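# Place orange-label carton on raised block within blue tape

## Task

Set the carton carrying the orange label down on top of the raised block so that no part of it extends beyond the blue tape outline. It has to stay there by itself, not held by the robot, and at the end suction must be off with the arm moved away from it.

## Robot and tools

Robot: two FANUC CRX arms named left_arm and right_arm, each with a suction cup instead of fingers. left_arm's base sits at about (-0.003, +0.458, 0) m and right_arm's at about (-0.047, -0.474, 0) m. The names are labels only, not sides of a camera picture.

Frame: a single scene frame serves both arms. Its origin is on the table top midway between the bases, +x points out over the table, +z points up, and left_arm lies toward +y. Each arm's cup point is the centre of its suction cup rim; the cup faces along that point's own +z axis. Orientation is a quaternion written w first (qw, qx, qy, qz). Behind the rim the tool widens, reaching up to about 9 cm sideways from roughly 4 cm back, so leave room.

The 16-number row: every motion call uses one flat list covering both arms, always 16 numbers even if one arm stays still. Order: left x, y, z (metres, scene frame), left qw, qx, qy, qz, left suction; then the same eight for the right arm. These are absolute target poses for the cup point, not offsets. Suction is in [-1, 1]: above 0.01 means on, 0.01 or less means off, and it is applied as a command each time, so repeat the current value for an arm you want unchanged. For a resting arm, resend the full pose from the last result where it stopped; to hold an orientation, send the same quaternion every time rather than copying a drifted reading. A target more than 0.6 m from the arm's last reported position along any cup-point axis is refused and nothing moves. Each control step the command is also clipped to within 70 mm and 16 degrees of where the cup point actually is.

execute_actions: argument actions is a list holding zero or one item. Empty list: just returns the state (a look). An item {rows: [...], steps: n} plays up to 15 rows, one per 1/30 s step, with n at most 15 (default 15); the final row repeats if rows run out. An item {steps: n} with no rows is a wait of up to 300 steps, counted from the previous result, and your reply time is part of them. Optional pictures (true/false) controls whether camera images come back; by default they do.

move: argument target is one 16-number row as above; speed is the path top speed in m/s, from 0.002 to 0.5, default 0.25 (turning allowed at twice that in rad/s). Each cup point follows a straight line to its pose, paths lasting 0.5 to 10 s and finishing together. Paths do not avoid obstacles or the other arm, and the cup can lag, wander or overshoot speed, more so with an almost straight arm. The result adds a move: line with the ending (done, off_target, moving, held, fault) and any limits: paced means the pose was clipped, held means a check blocked steps along the way. Each arm's distance from its pose is also given.

wait: seconds from 0 to 10; nothing new is sent. zoom_image: camera is cam_left_wrist or cam_right_wrist, region is [x0, y0, x1, y1] pixels of that 504x504 image, origin top-left, at most 504 by 504. read_manual only returns licence text. finished_scene: pass the current scene number; it ends the scene irreversibly and reports success.

Results: a state line gives each arm's cup point position and quaternion (readings can be off, more at long reach). suction_measured shows vacuum: near 0 means no seal, 0.83 or more means airtight; part_present switches to 1 at 0.50 and back to 0 below 0.45. Flange force is an estimated external force including held weight, noisy especially during acceleration. 'pose unreachable' and HELD mark steps the clearance check altered or blocked. A Hand target line shows where the controller is now steering each arm. MOTOR HOT warns of heating while holding loads; OVER-TEMPERATURE FAULT means brakes until cooled. After an action an arm continues only up to its last clipped pose, so check the result and command the remainder.

Gripping: turn suction on and press the 36 mm rim flat onto a smooth face of the carton, fully inside its edges, away from seams or holes. Under vacuum the cup compresses, so the load sits up to about 12 mm nearer the tool. To release, lower the carton until it rests on the block, switch suction off, then move away at least 15 mm. If the cup seals on the table, switching suction off frees it.

Avoid: arms are stiff, so targets even slightly past contact can trigger a fault; fast touches hit harder. Reaching the joint load limits (140 N m for waist, shoulder and elbow, 35.2 N m for the three wrist joints) or an outside force of 150 N stops that arm for 10 s. Do not let arms collide or push each other, do not drop, slam or slip the carton, and never knock anything off the table. Loose objects may occasionally get nudged by something external; check before finishing that the carton rests unsupported inside the tape.

Each tool is called after ">>>" by a JSON object that holds its "method" and its "body", one argument or row to a line.

## Session

>>> {"method": "execute_actions", "body": {
  "actions": []
}}

Scene clock: 0.00 s of 5000.00 s.
left_arm: end_effector_position=(+0.4928, +0.3797, +0.3122) suction_measured=0.00 part_present=0 end_effector_quat_wxyz=(+0.002, -0.182, +0.983, -0.001) | right_arm: end_effector_position=(+0.4510, -0.4189, +0.3108) suction_measured=0.01 part_present=0 end_effector_quat_wxyz=(+0.000, +0.206, +0.979, +0.002)
Joint positions: left_arm=[ 0.262  0.133  0.195  0.002 -1.629  0.258] | right_arm=[ 0.266  0.131  0.191 -0.003 -1.629 -0.785]
Joint velocities: left_arm=[ 0.  0.  0.  0. -0.  0.] | right_arm=[ 0.002  0.001 -0.001  0.001 -0.    -0.   ]
Flange force (N, the push that the arm receives, along the end effector's own x y z axes): no reading
Hand target (left_arm): +0.493, +0.380, +0.312; +0.002, -0.182, +0.983, -0.001
Hand target (right_arm): +0.451, -0.419, +0.311; +0.000, +0.206, +0.979, +0.002

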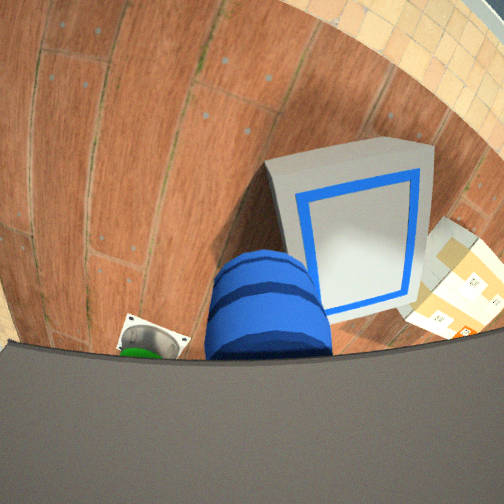

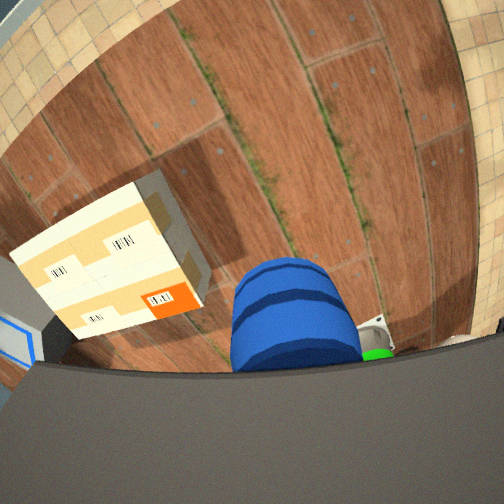

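>>> {"method": "move", "body": {
  "target": [0.45,0.25,0.4,0,0,1,0,0,0.42,-0.16,0.4,0,0,1,0,0],
  "speed": 0.4
}}

Scene clock: 4.33 s of 5000.00 s.
left_arm: end_effector_position=(+0.4495, +0.2496, +0.3999) suction_measured=0.00 part_present=0 end_effector_quat_wxyz=(-0.000, +0.000, +1.000, -0.000) | right_arm: end_effector_position=(+0.4187, -0.1600, +0.4000) suction_measured=0.01 part_present=0 end_effector_quat_wxyz=(-0.001, -0.000, +1.000, -0.000)
Joint positions: left_arm=[-0.012  0.164  0.438  0.001 -1.845  0.167] | right_arm=[ 0.722  0.343  0.663 -0.001 -1.891 -0.827]
Joint velocities: left_arm=[ 0. -0.  0. -0. -0.  0.] | right_arm=[ 0.001  0.004  0.006 -0.001 -0.004 -0.001]
Flange force (N, the push that the arm receives, along the end effector's own x y z axes): left_arm=[-9.7 -0.2 -6.3] | right_arm=[-8.8 5.2 -9.0]
Hand target (left_arm): +0.450, +0.250, +0.400; -0.000, +0.000, +1.000, -0.000
Hand target (right_arm): +0.419, -0.160, +0.400; -0.001, -0.000, +1.000, -0.000
Off the commanded pose (left_arm): 0.001 m, 0 deg.
Off the commanded pose (right_arm): 0.001 m, 0 deg.
move: done; limits=paced

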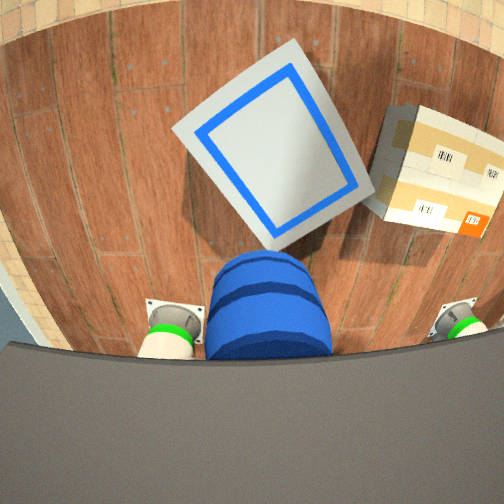

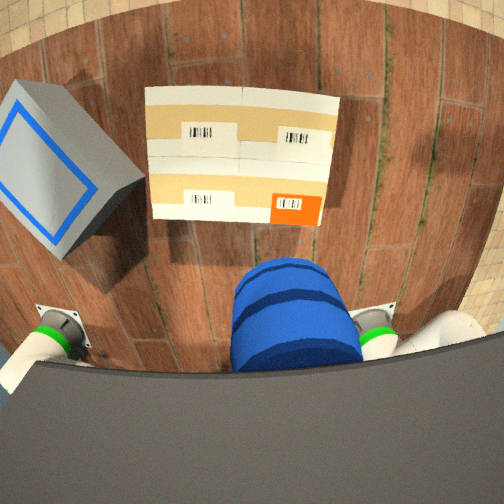

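>>> {"method": "move", "body": {
  "target": [0.45,0.25,0.28,0,0,1,0,0,0.3,-0.6,0.35,0,0,1,0,0],
  "speed": 0.4
}}

>>> {"method": "move", "body": {
  "target": [0.33,-0.19,0.28,0,0,1,0,0,0.3,-0.6,0.35,0,0,1,0,0],
  "speed": 0.4
}}

Scene clock: 9.67 s of 5000.00 s.
left_arm: end_effector_position=(+0.4502, +0.2499, +0.2801) suction_measured=0.00 part_present=0 end_effector_quat_wxyz=(+0.000, -0.000, +1.000, -0.000) | right_arm: end_effector_position=(+0.3025, -0.6007, +0.3500) suction_measured=0.01 part_present=0 end_effector_quat_wxyz=(+0.002, +0.000, +1.000, -0.000)
Joint positions: left_arm=[-0.012  0.126  0.112  0.    -1.558  0.167] | right_arm=[-0.095 -0.191 -0.031  0.001 -1.727 -0.01 ]
Joint velocities: left_arm=[-0.    -0.001 -0.     0.     0.    -0.001] | right_arm=[-0.004  0.003  0.005 -0.002 -0.005  0.004]
Flange force (N, the push that the arm receives, along the end effector's own x y z axes): left_arm=[-10.7 -1.1 -4.5] | right_arm=[-6.1 -0.7 -3.0]
Hand target (left_arm): +0.450, +0.250, +0.280; -0.000, -0.000, +1.000, -0.000
Hand target (right_arm): +0.302, -0.601, +0.350; +0.002, +0.000, +1.000, -0.000
Off the commanded pose (left_arm): 0.000 m, 0 deg.
Off the commanded pose (right_arm): 0.003 m, 0 deg.
After step 90, 0.40 s passed at rest.
move: done; limits=paced

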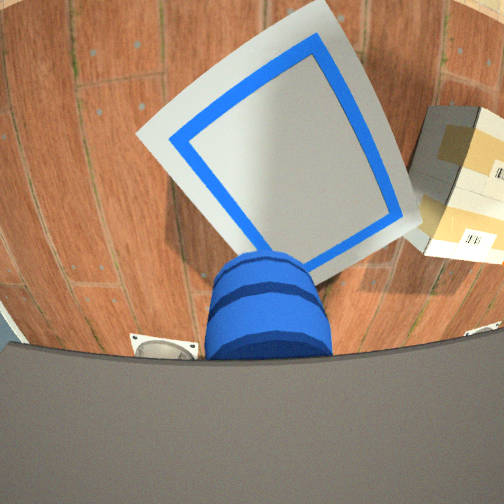

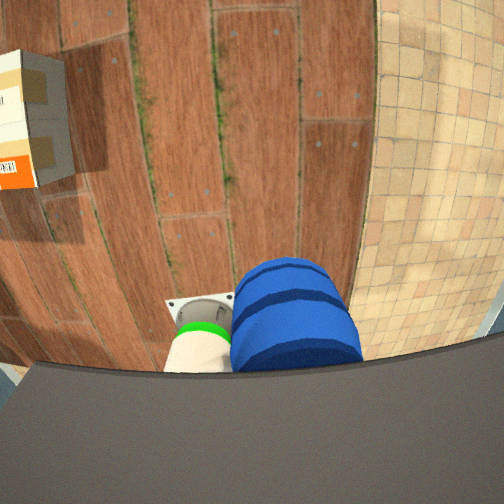

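Scene clock: 11.73 s of 5000.00 s.
left_arm: end_effector_position=(+0.3280, -0.1903, +0.2795) suction_measured=0.00 part_present=0 end_effector_quat_wxyz=(-0.001, +0.000, +1.000, -0.001) | right_arm: end_effector_position=(+0.3000, -0.6000, +0.3500) suction_measured=0.01 part_present=0 end_effector_quat_wxyz=(-0.000, -0.000, +1.000, +0.000)
Joint positions: left_arm=[-0.763  0.839  1.136  0.003 -1.868  0.918] | right_arm=[-0.093 -0.195 -0.034 -0.    -1.731 -0.011]
Joint velocities: left_arm=[-0.001  0.025  0.044 -0.003 -0.03   0.001] | right_arm=[ 0.001  0.    -0.    -0.003 -0.001 -0.001]
Flange force (N, the push that the arm receives, along the end effector's own x y z axes): left_arm=no reading | right_arm=[-2.9 -0.4 -1.9]
Hand target (left_arm): +0.328, -0.190, +0.279; -0.001, +0.000, +1.000, -0.001
Hand target (right_arm): +0.300, -0.600, +0.350; -0.000, -0.000, +1.000, +0.000
Off the commanded pose (left_arm): 0.002 m, 0 deg.
Off the commanded pose (right_arm): 0.000 m, 0 deg.
move: done; limits=paced

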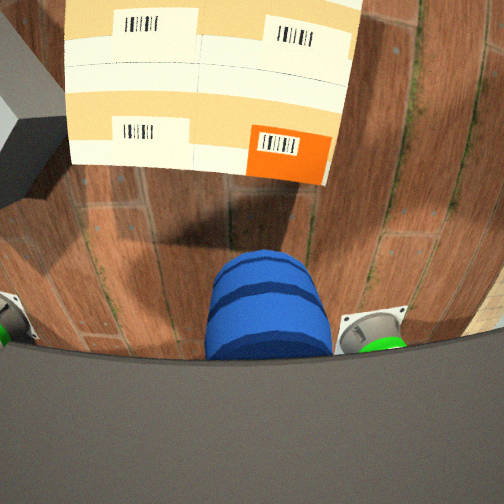

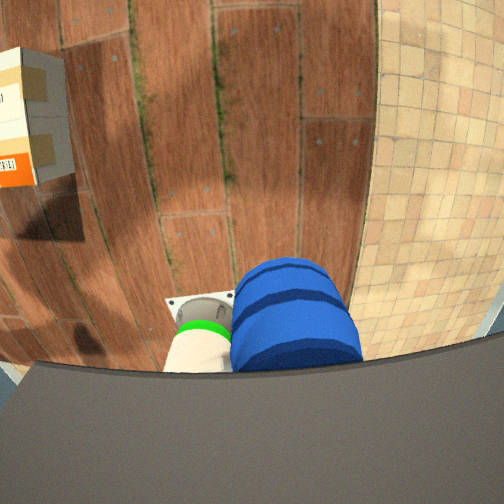

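>>> {"method": "move", "body": {
  "target": [0.377,-0.198,0.19,0,0,1,0,1,0.3,-0.6,0.35,0,0,1,0,0]
}}

>>> {"method": "move", "body": {
  "target": [0.377,-0.198,0.16,0,0,1,0,1,0.3,-0.6,0.35,0,0,1,0,0],
  "speed": 0.04
}}

Scene clock: 18.10 s of 5000.00 s.
left_arm: end_effector_position=(+0.3771, -0.1980, +0.1901) suction_measured=0.00 part_present=0 end_effector_quat_wxyz=(+0.000, -0.000, +1.000, +0.000) | right_arm: end_effector_position=(+0.3000, -0.6000, +0.3500) suction_measured=0.01 part_present=0 end_effector_quat_wxyz=(-0.000, -0.000, +1.000, +0.000)
Joint positions: left_arm=[-0.719  0.897  1.027 -0.    -1.7    0.874] | right_arm=[-0.093 -0.195 -0.034 -0.    -1.731 -0.011]
Joint velocities: left_arm=[ 0.     0.002  0.002  0.003  0.001 -0.   ] | right_arm=[ 0.001 -0.001  0.001  0.     0.002 -0.002]
Flange force (N, the push that the arm receives, along the end effector's own x y z axes): left_arm=no reading | right_arm=[-6.1 -1.2 -5.1]
Hand target (left_arm): +0.377, -0.198, +0.190; +0.000, -0.000, +1.000, -0.000
Hand target (right_arm): +0.300, -0.600, +0.350; -0.000, -0.000, +1.000, +0.000
Off the commanded pose (left_arm): 0.000 m, 0 deg.
Off the commanded pose (right_arm): 0.000 m, 0 deg.
After step 90, 2.47 s passed at rest.
move: done

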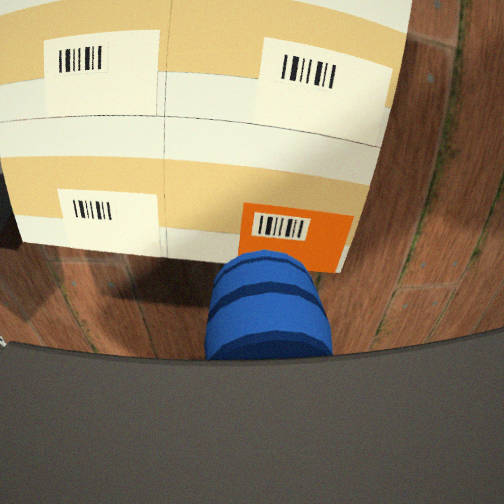

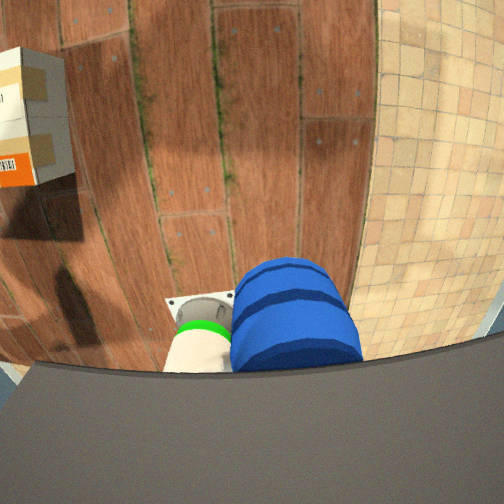

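Scene clock: 19.17 s of 5000.00 s.
left_arm: end_effector_position=(+0.3770, -0.1981, +0.1601) suction_measured=0.00 part_present=0 end_effector_quat_wxyz=(-0.000, -0.000, +1.000, +0.000) | right_arm: end_effector_position=(+0.3000, -0.6000, +0.3500) suction_measured=0.01 part_present=0 end_effector_quat_wxyz=(-0.000, -0.000, +1.000, +0.000)
Joint positions: left_arm=[-0.719  0.886  0.936  0.    -1.621  0.874] | right_arm=[-0.093 -0.195 -0.034 -0.    -1.731 -0.011]
Joint velocities: left_arm=[-0.     0.001 -0.004 -0.     0.004  0.001] | right_arm=[-0.001 -0.     0.     0.001 -0.001  0.002]
Flange force (N, the push that the arm receives, along the end effector's own x y z axes): left_arm=no reading | right_arm=[-2.7 -0.3 -2.7]
Hand target (left_arm): +0.377, -0.198, +0.160; -0.000, -0.000, +1.000, -0.000
Hand target (right_arm): +0.300, -0.600, +0.350; -0.000, -0.000, +1.000, +0.000
Off the commanded pose (left_arm): 0.000 m, 0 deg.
Off the commanded pose (right_arm): 0.000 m, 0 deg.
move: done

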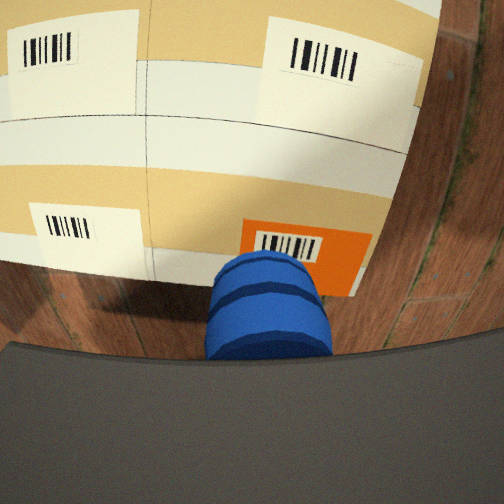

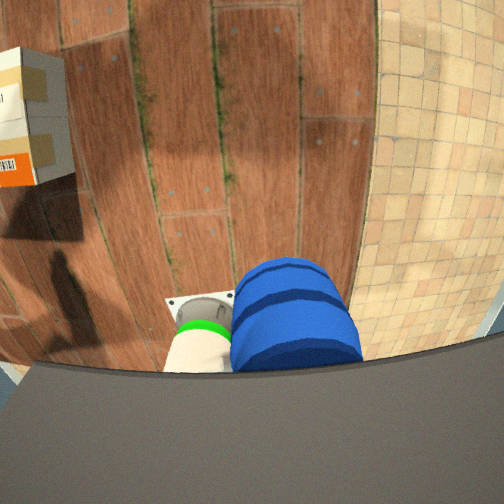

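>>> {"method": "move", "body": {
  "target": [0.381,-0.206,0.112,0,0,1,0,1,0.3,-0.6,0.35,0,0,1,0,0],
  "speed": 0.06
}}

>>> {"method": "move", "body": {
  "target": [0.381,-0.206,0.098,0,0,1,0,1,0.3,-0.6,0.35,0,0,1,0,0],
  "speed": 0.03
}}

Scene clock: 23.60 s of 5000.00 s.
left_arm: end_effector_position=(+0.3810, -0.2060, +0.1121) suction_measured=0.00 part_present=0 end_effector_quat_wxyz=(-0.000, -0.000, +1.000, -0.000) | right_arm: end_effector_position=(+0.3000, -0.6000, +0.3500) suction_measured=0.01 part_present=0 end_effector_quat_wxyz=(-0.000, +0.000, +1.000, -0.000)
Joint positions: left_arm=[-0.721  0.92   0.884  0.    -1.535  0.876] | right_arm=[-0.093 -0.195 -0.034  0.    -1.731 -0.011]
Joint velocities: left_arm=[ 0.     0.    -0.001  0.     0.002  0.   ] | right_arm=[-0.001  0.001 -0.001  0.001 -0.     0.   ]
Flange force (N, the push that the arm receives, along the end effector's own x y z axes): left_arm=[-16.8 -24.6 -3.8] | right_arm=[-4.2 -2.8 -5.9]
Hand target (left_arm): +0.381, -0.206, +0.112; -0.000, -0.000, +1.000, -0.000
Hand target (right_arm): +0.300, -0.600, +0.350; -0.000, -0.000, +1.000, -0.000
Off the commanded pose (left_arm): 0.000 m, 0 deg.
Off the commanded pose (right_arm): 0.000 m, 0 deg.
After step 90, 0.27 s passed at rest.
move: done

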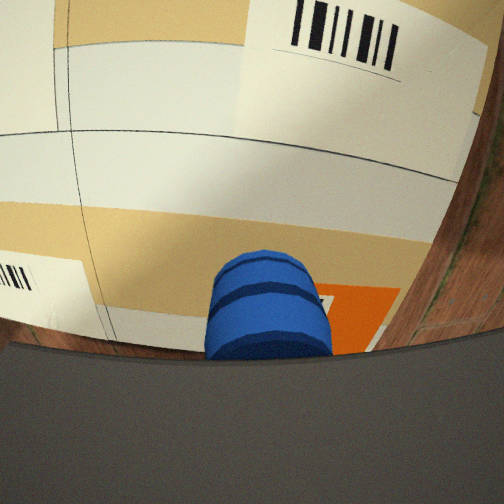

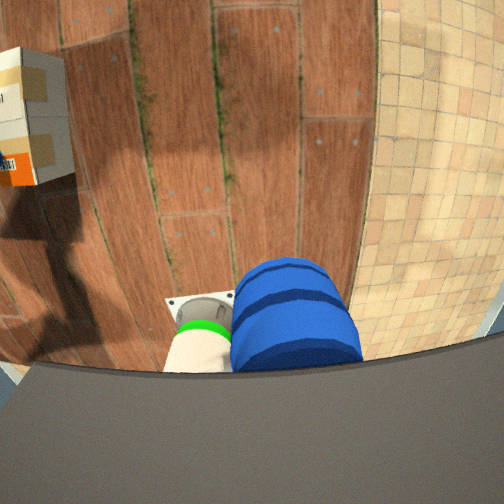

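Scene clock: 24.37 s of 5000.00 s.
left_arm: end_effector_position=(+0.3810, -0.2060, +0.0980) suction_measured=0.95 part_present=1 end_effector_quat_wxyz=(-0.000, -0.000, +1.000, +0.000) | right_arm: end_effector_position=(+0.3000, -0.6000, +0.3500) suction_measured=0.01 part_present=0 end_effector_quat_wxyz=(-0.000, -0.000, +1.000, -0.000)
Joint positions: left_arm=[-0.721  0.923  0.857 -0.    -1.505  0.876] | right_arm=[-0.093 -0.195 -0.034  0.    -1.731 -0.011]
Joint velocities: left_arm=[ 0.     0.001 -0.002  0.     0.002 -0.   ] | right_arm=[ 0.    -0.    -0.001  0.002 -0.001  0.002]
Flange force (N, the push that the arm receives, along the end effector's own x y z axes): left_arm=[-17.5 -25.1 3.4] | right_arm=[-2.5 -1.4 -2.2]
Hand target (left_arm): +0.381, -0.206, +0.098; +0.000, -0.000, +1.000, +0.000
Hand target (right_arm): +0.300, -0.600, +0.350; -0.000, -0.000, +1.000, -0.000
Off the commanded pose (left_arm): 0.000 m, 0 deg.
Off the commanded pose (right_arm): 0.000 m, 0 deg.
move: done

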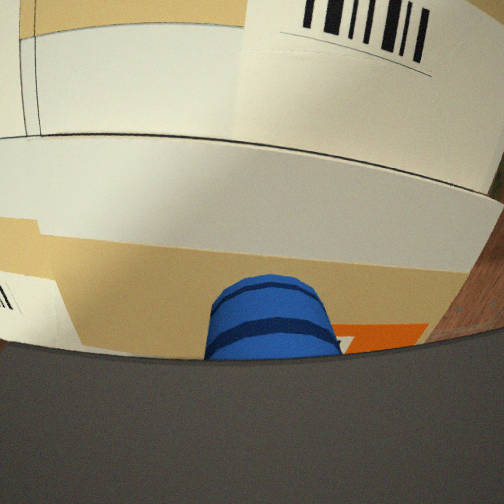

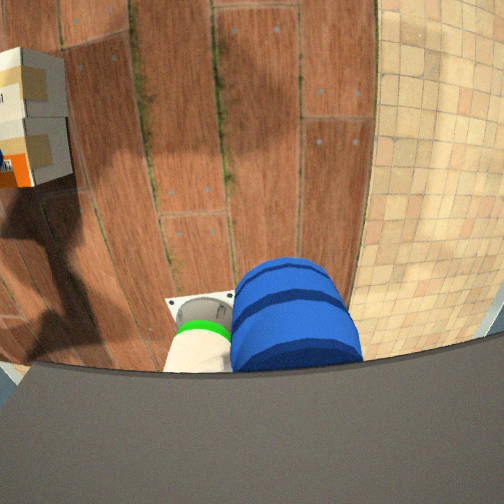

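>>> {"method": "move", "body": {
  "target": [0.375,-0.2,0.25,0,0,1,0,1,0.3,-0.6,0.35,0,0,1,0,0],
  "speed": 0.15
}}

>>> {"method": "move", "body": {
  "target": [0.455,0.204,0.25,0,0.39,0.921,0,1,0.3,-0.6,0.35,0,0,1,0,0]
}}

>>> {"method": "move", "body": {
  "target": [0.455,0.204,0.215,0,0.39,0.921,0,1,0.45,-0.2,0.3,0,0,1,0,0]
}}

Scene clock: 27.87 s of 5000.00 s.
left_arm: end_effector_position=(+0.3747, -0.1996, +0.2498) suction_measured=0.99 part_present=1 end_effector_quat_wxyz=(+0.000, +0.001, +1.000, -0.000) | right_arm: end_effector_position=(+0.3000, -0.6000, +0.3500) suction_measured=0.01 part_present=0 end_effector_quat_wxyz=(-0.000, -0.000, +1.000, -0.000)
Joint positions: left_arm=[-0.722  0.985  1.327  0.    -1.912  0.876] | right_arm=[-0.093 -0.195 -0.034  0.    -1.731 -0.011]
Joint velocities: left_arm=[-0.001  0.043  0.084 -0.003 -0.05  -0.   ] | right_arm=[-0.002 -0.    -0.     0.001 -0.    -0.001]
Flange force (N, the push that the arm receives, along the end effector's own x y z axes): left_arm=no reading | right_arm=[0.5 -2.0 -0.6]
Hand target (left_arm): +0.375, -0.200, +0.250; +0.000, +0.000, +1.000, -0.000
Hand target (right_arm): +0.300, -0.600, +0.350; -0.000, +0.000, +1.000, -0.000
Off the commanded pose (left_arm): 0.001 m, 0 deg.
Off the commanded pose (right_arm): 0.000 m, 0 deg.
move: done

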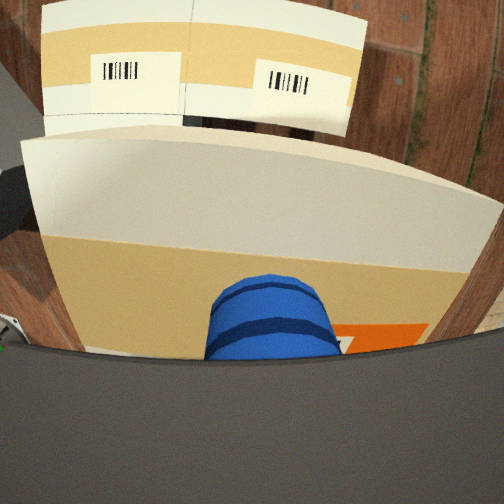

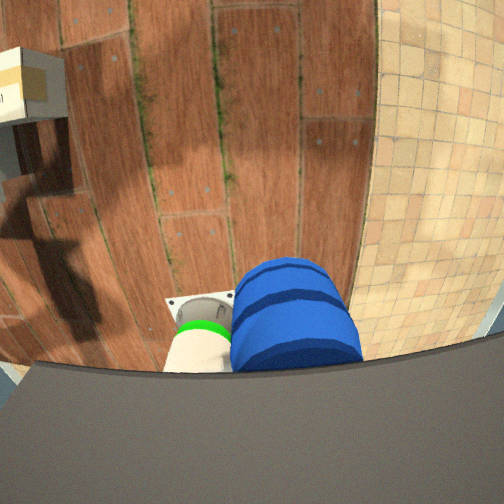

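Scene clock: 30.07 s of 5000.00 s.
left_arm: end_effector_position=(+0.4568, +0.2041, +0.2505) suction_measured=0.99 part_present=1 end_effector_quat_wxyz=(+0.001, +0.389, +0.921, +0.001) | right_arm: end_effector_position=(+0.3000, -0.6000, +0.3500) suction_measured=0.01 part_present=0 end_effector_quat_wxyz=(-0.000, -0.000, +1.000, -0.000)
Joint positions: left_arm=[-0.1    0.195  0.124 -0.002 -1.498 -0.545] | right_arm=[-0.093 -0.195 -0.034  0.    -1.731 -0.011]
Joint velocities: left_arm=[ 0.003 -0.002 -0.002  0.002  0.001 -0.005] | right_arm=[-0.001  0.001 -0.    -0.     0.     0.001]
Flange force (N, the push that the arm receives, along the end effector's own x y z axes): left_arm=[-10.2 5.4 2.1] | right_arm=[-3.8 -5.9 -3.6]
Hand target (left_arm): +0.457, +0.204, +0.251; +0.001, +0.390, +0.921, +0.001
Hand target (right_arm): +0.300, -0.600, +0.350; -0.000, -0.000, +1.000, -0.000
Off the commanded pose (left_arm): 0.002 m, 0 deg.
Off the commanded pose (right_arm): 0.000 m, 0 deg.
move: done

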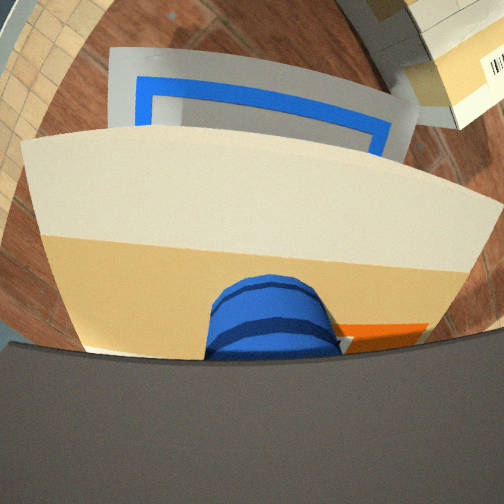

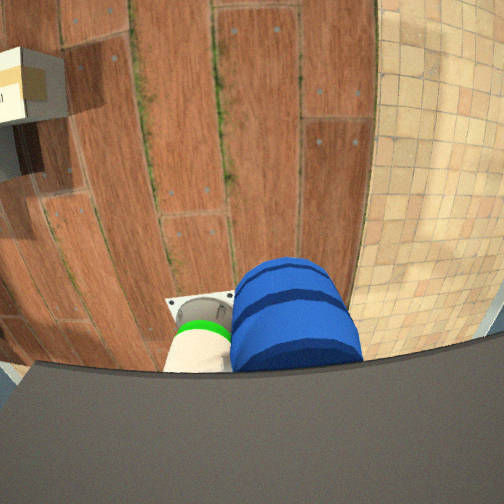

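Scene clock: 32.30 s of 5000.00 s.
left_arm: end_effector_position=(+0.4551, +0.2040, +0.2150) suction_measured=0.99 part_present=1 end_effector_quat_wxyz=(+0.000, +0.390, +0.921, +0.000) | right_arm: end_effector_position=(+0.4476, -0.1993, +0.3000) suction_measured=0.01 part_present=0 end_effector_quat_wxyz=(-0.001, +0.000, +1.000, +0.000)
Joint positions: left_arm=[-0.101  0.202  0.049 -0.    -1.418 -0.546] | right_arm=[ 0.634  0.302  0.371 -0.002 -1.642 -0.738]
Joint velocities: left_arm=[ 0.    -0.001 -0.     0.     0.    -0.   ] | right_arm=[ 0.     0.004  0.003 -0.001 -0.002 -0.003]
Flange force (N, the push that the arm receives, along the end effector's own x y z axes): left_arm=[-8.0 6.3 4.3] | right_arm=[-5.2 2.1 -2.5]
Hand target (left_arm): +0.455, +0.204, +0.215; +0.000, +0.390, +0.921, +0.000
Hand target (right_arm): +0.448, -0.199, +0.300; -0.001, +0.000, +1.000, +0.000
Off the commanded pose (left_arm): 0.000 m, 0 deg.
Off the commanded pose (right_arm): 0.002 m, 0 deg.
move: done

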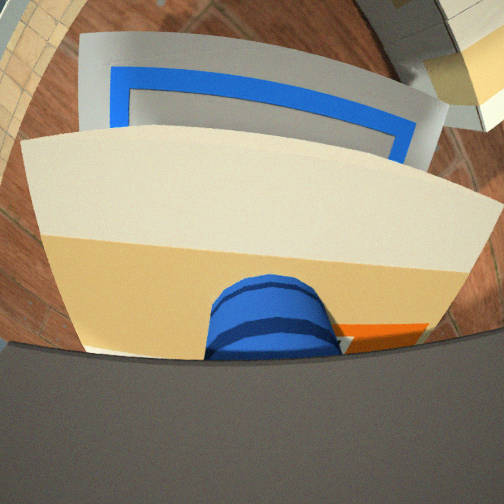

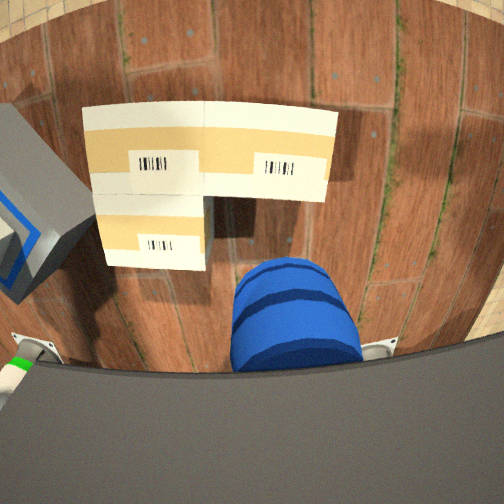

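Well aligned.

>>> {"method": "move", "body": {
  "target": [0.457,0.201,0.204,0,0.41,0.912,0,1,0.45,-0.2,0.3,0,0,1,0,0],
  "speed": 0.03
}}

Scene clock: 45.37 s of 5000.00 s.
left_arm: end_effector_position=(+0.4578, +0.2003, +0.2088) suction_measured=0.99 part_present=1 end_effector_quat_wxyz=(+0.003, +0.407, +0.913, -0.001) | right_arm: end_effector_position=(+0.4500, -0.2000, +0.3000) suction_measured=0.01 part_present=0 end_effector_quat_wxyz=(+0.000, -0.000, +1.000, -0.000)
Joint positions: left_arm=[-0.105  0.21   0.043  0.003 -1.397 -0.58 ] | right_arm=[ 0.631  0.305  0.374  0.    -1.64  -0.735]
Joint velocities: left_arm=[-0.001  0.    -0.     0.001  0.     0.   ] | right_arm=[ 0.001  0.001  0.002  0.001  0.    -0.001]
Flange force (N, the push that the arm receives, along the end effector's own x y z axes): left_arm=[-2.1 3.4 -27.5] | right_arm=[-5.6 1.0 -3.1]
Hand target (left_arm): +0.458, +0.200, +0.209; +0.003, +0.407, +0.913, -0.001
Hand target (right_arm): +0.450, -0.200, +0.300; +0.000, -0.000, +1.000, -0.000
Off the commanded pose (left_arm): 0.005 m, 1 deg.
Off the commanded pose (right_arm): 0.000 m, 0 deg.
FORCE FAULT: contact force on the left arm reached its limit, and that arm stopped for 10 seconds. The contact can be on any part of that arm, not only on its tool. That arm's remaining commands of this call were not run. That arm holds still and accepts commands again. Move the arm away from the contact; if what it grips holds it there, let go first. Pushing or pulling that hard again can fault the arm again.
move: fault (left_arm)

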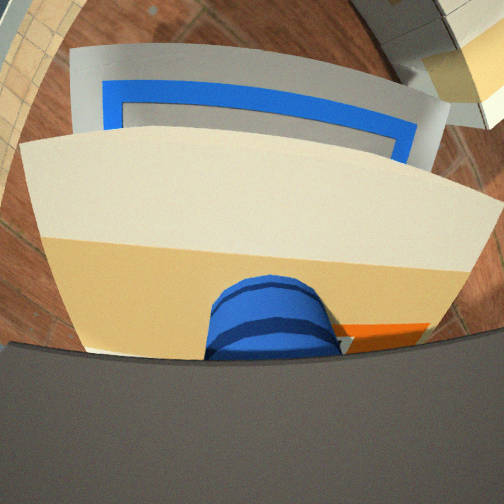

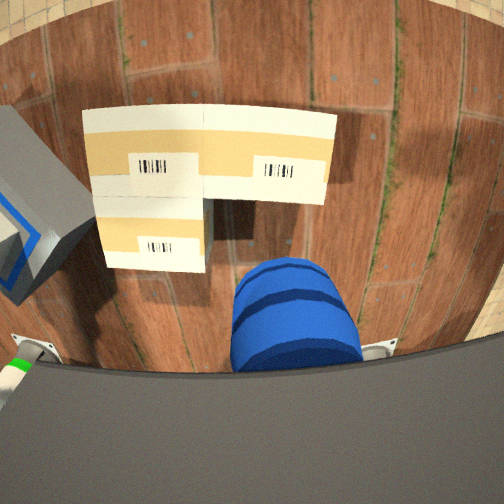

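>>> {"method": "move", "body": {
  "target": [0.458,0.2,0.211,0,0.407,0.913,0,0,0.45,-0.2,0.3,0,0,1,0,0]
}}

>>> {"method": "move", "body": {
  "target": [0.43,0.23,0.38,0,0.407,0.913,0,0,0.45,-0.2,0.3,0,0,1,0,0]
}}

Scene clock: 47.73 s of 5000.00 s.
left_arm: end_effector_position=(+0.4580, +0.2000, +0.2110) suction_measured=0.00 part_present=0 end_effector_quat_wxyz=(+0.000, +0.407, +0.913, -0.000) | right_arm: end_effector_position=(+0.4500, -0.2000, +0.3000) suction_measured=0.01 part_present=0 end_effector_quat_wxyz=(+0.000, -0.000, +1.000, -0.000)
Joint positions: left_arm=[-0.107  0.215  0.055  0.    -1.411 -0.577] | right_arm=[ 0.631  0.305  0.374  0.    -1.64  -0.735]
Joint velocities: left_arm=[-0.     0.002  0.001 -0.    -0.001  0.   ] | right_arm=[ 0.001 -0.     0.001 -0.001  0.    -0.001]
Flange force (N, the push that the arm receives, along the end effector's own x y z axes): left_arm=[-6.4 4.6 -13.3] | right_arm=[-1.4 1.6 -1.0]
Hand target (left_arm): +0.458, +0.200, +0.211; -0.000, +0.407, +0.913, -0.000
Hand target (right_arm): +0.450, -0.200, +0.300; -0.000, +0.000, +1.000, -0.000
Off the commanded pose (left_arm): 0.000 m, 0 deg.
Off the commanded pose (right_arm): 0.000 m, 0 deg.
move: done

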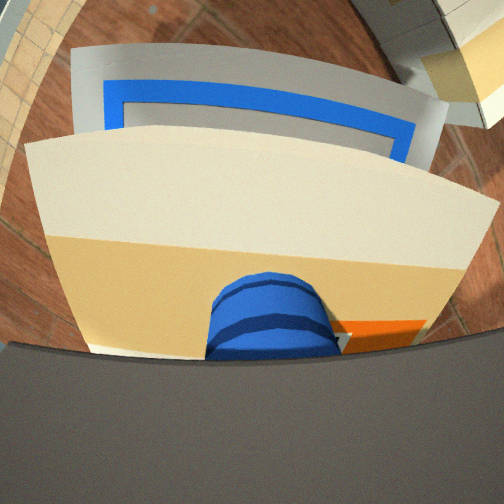

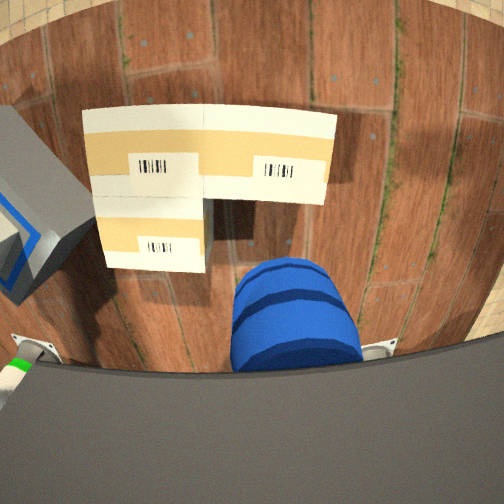

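Scene clock: 48.90 s of 5000.00 s.
left_arm: end_effector_position=(+0.4298, +0.2302, +0.3800) suction_measured=0.00 part_present=0 end_effector_quat_wxyz=(+0.000, +0.408, +0.913, +0.000) | right_arm: end_effector_position=(+0.4500, -0.2000, +0.3000) suction_measured=0.01 part_present=0 end_effector_quat_wxyz=(-0.000, -0.000, +1.000, -0.000)
Joint positions: left_arm=[-0.061  0.127  0.348 -0.    -1.792 -0.624] | right_arm=[ 0.631  0.305  0.374  0.    -1.64  -0.735]
Joint velocities: left_arm=[ 0.001  0.003  0.006 -0.    -0.005 -0.001] | right_arm=[ 0.001 -0.001  0.    -0.001 -0.002 -0.001]
Flange force (N, the push that the arm receives, along the end effector's own x y z axes): left_arm=[-9.6 7.7 -7.3] | right_arm=[-8.7 3.0 -4.4]
Hand target (left_arm): +0.430, +0.230, +0.380; +0.000, +0.408, +0.913, +0.000
Hand target (right_arm): +0.450, -0.200, +0.300; -0.000, +0.000, +1.000, -0.000
Off the commanded pose (left_arm): 0.000 m, 0 deg.
Off the commanded pose (right_arm): 0.000 m, 0 deg.
move: done

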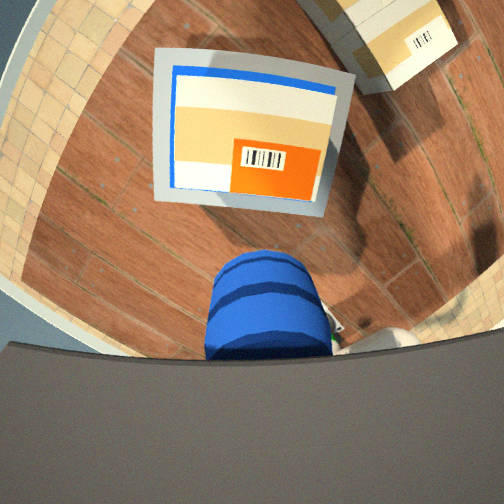

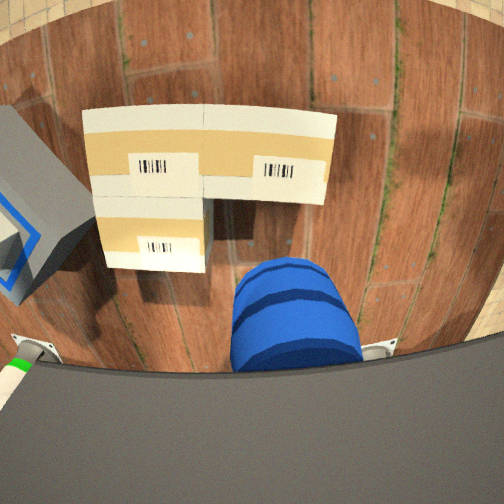

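>>> {"method": "finished_scene", "body": {
  "scene": 1
}}

The scene is finished: the task was done.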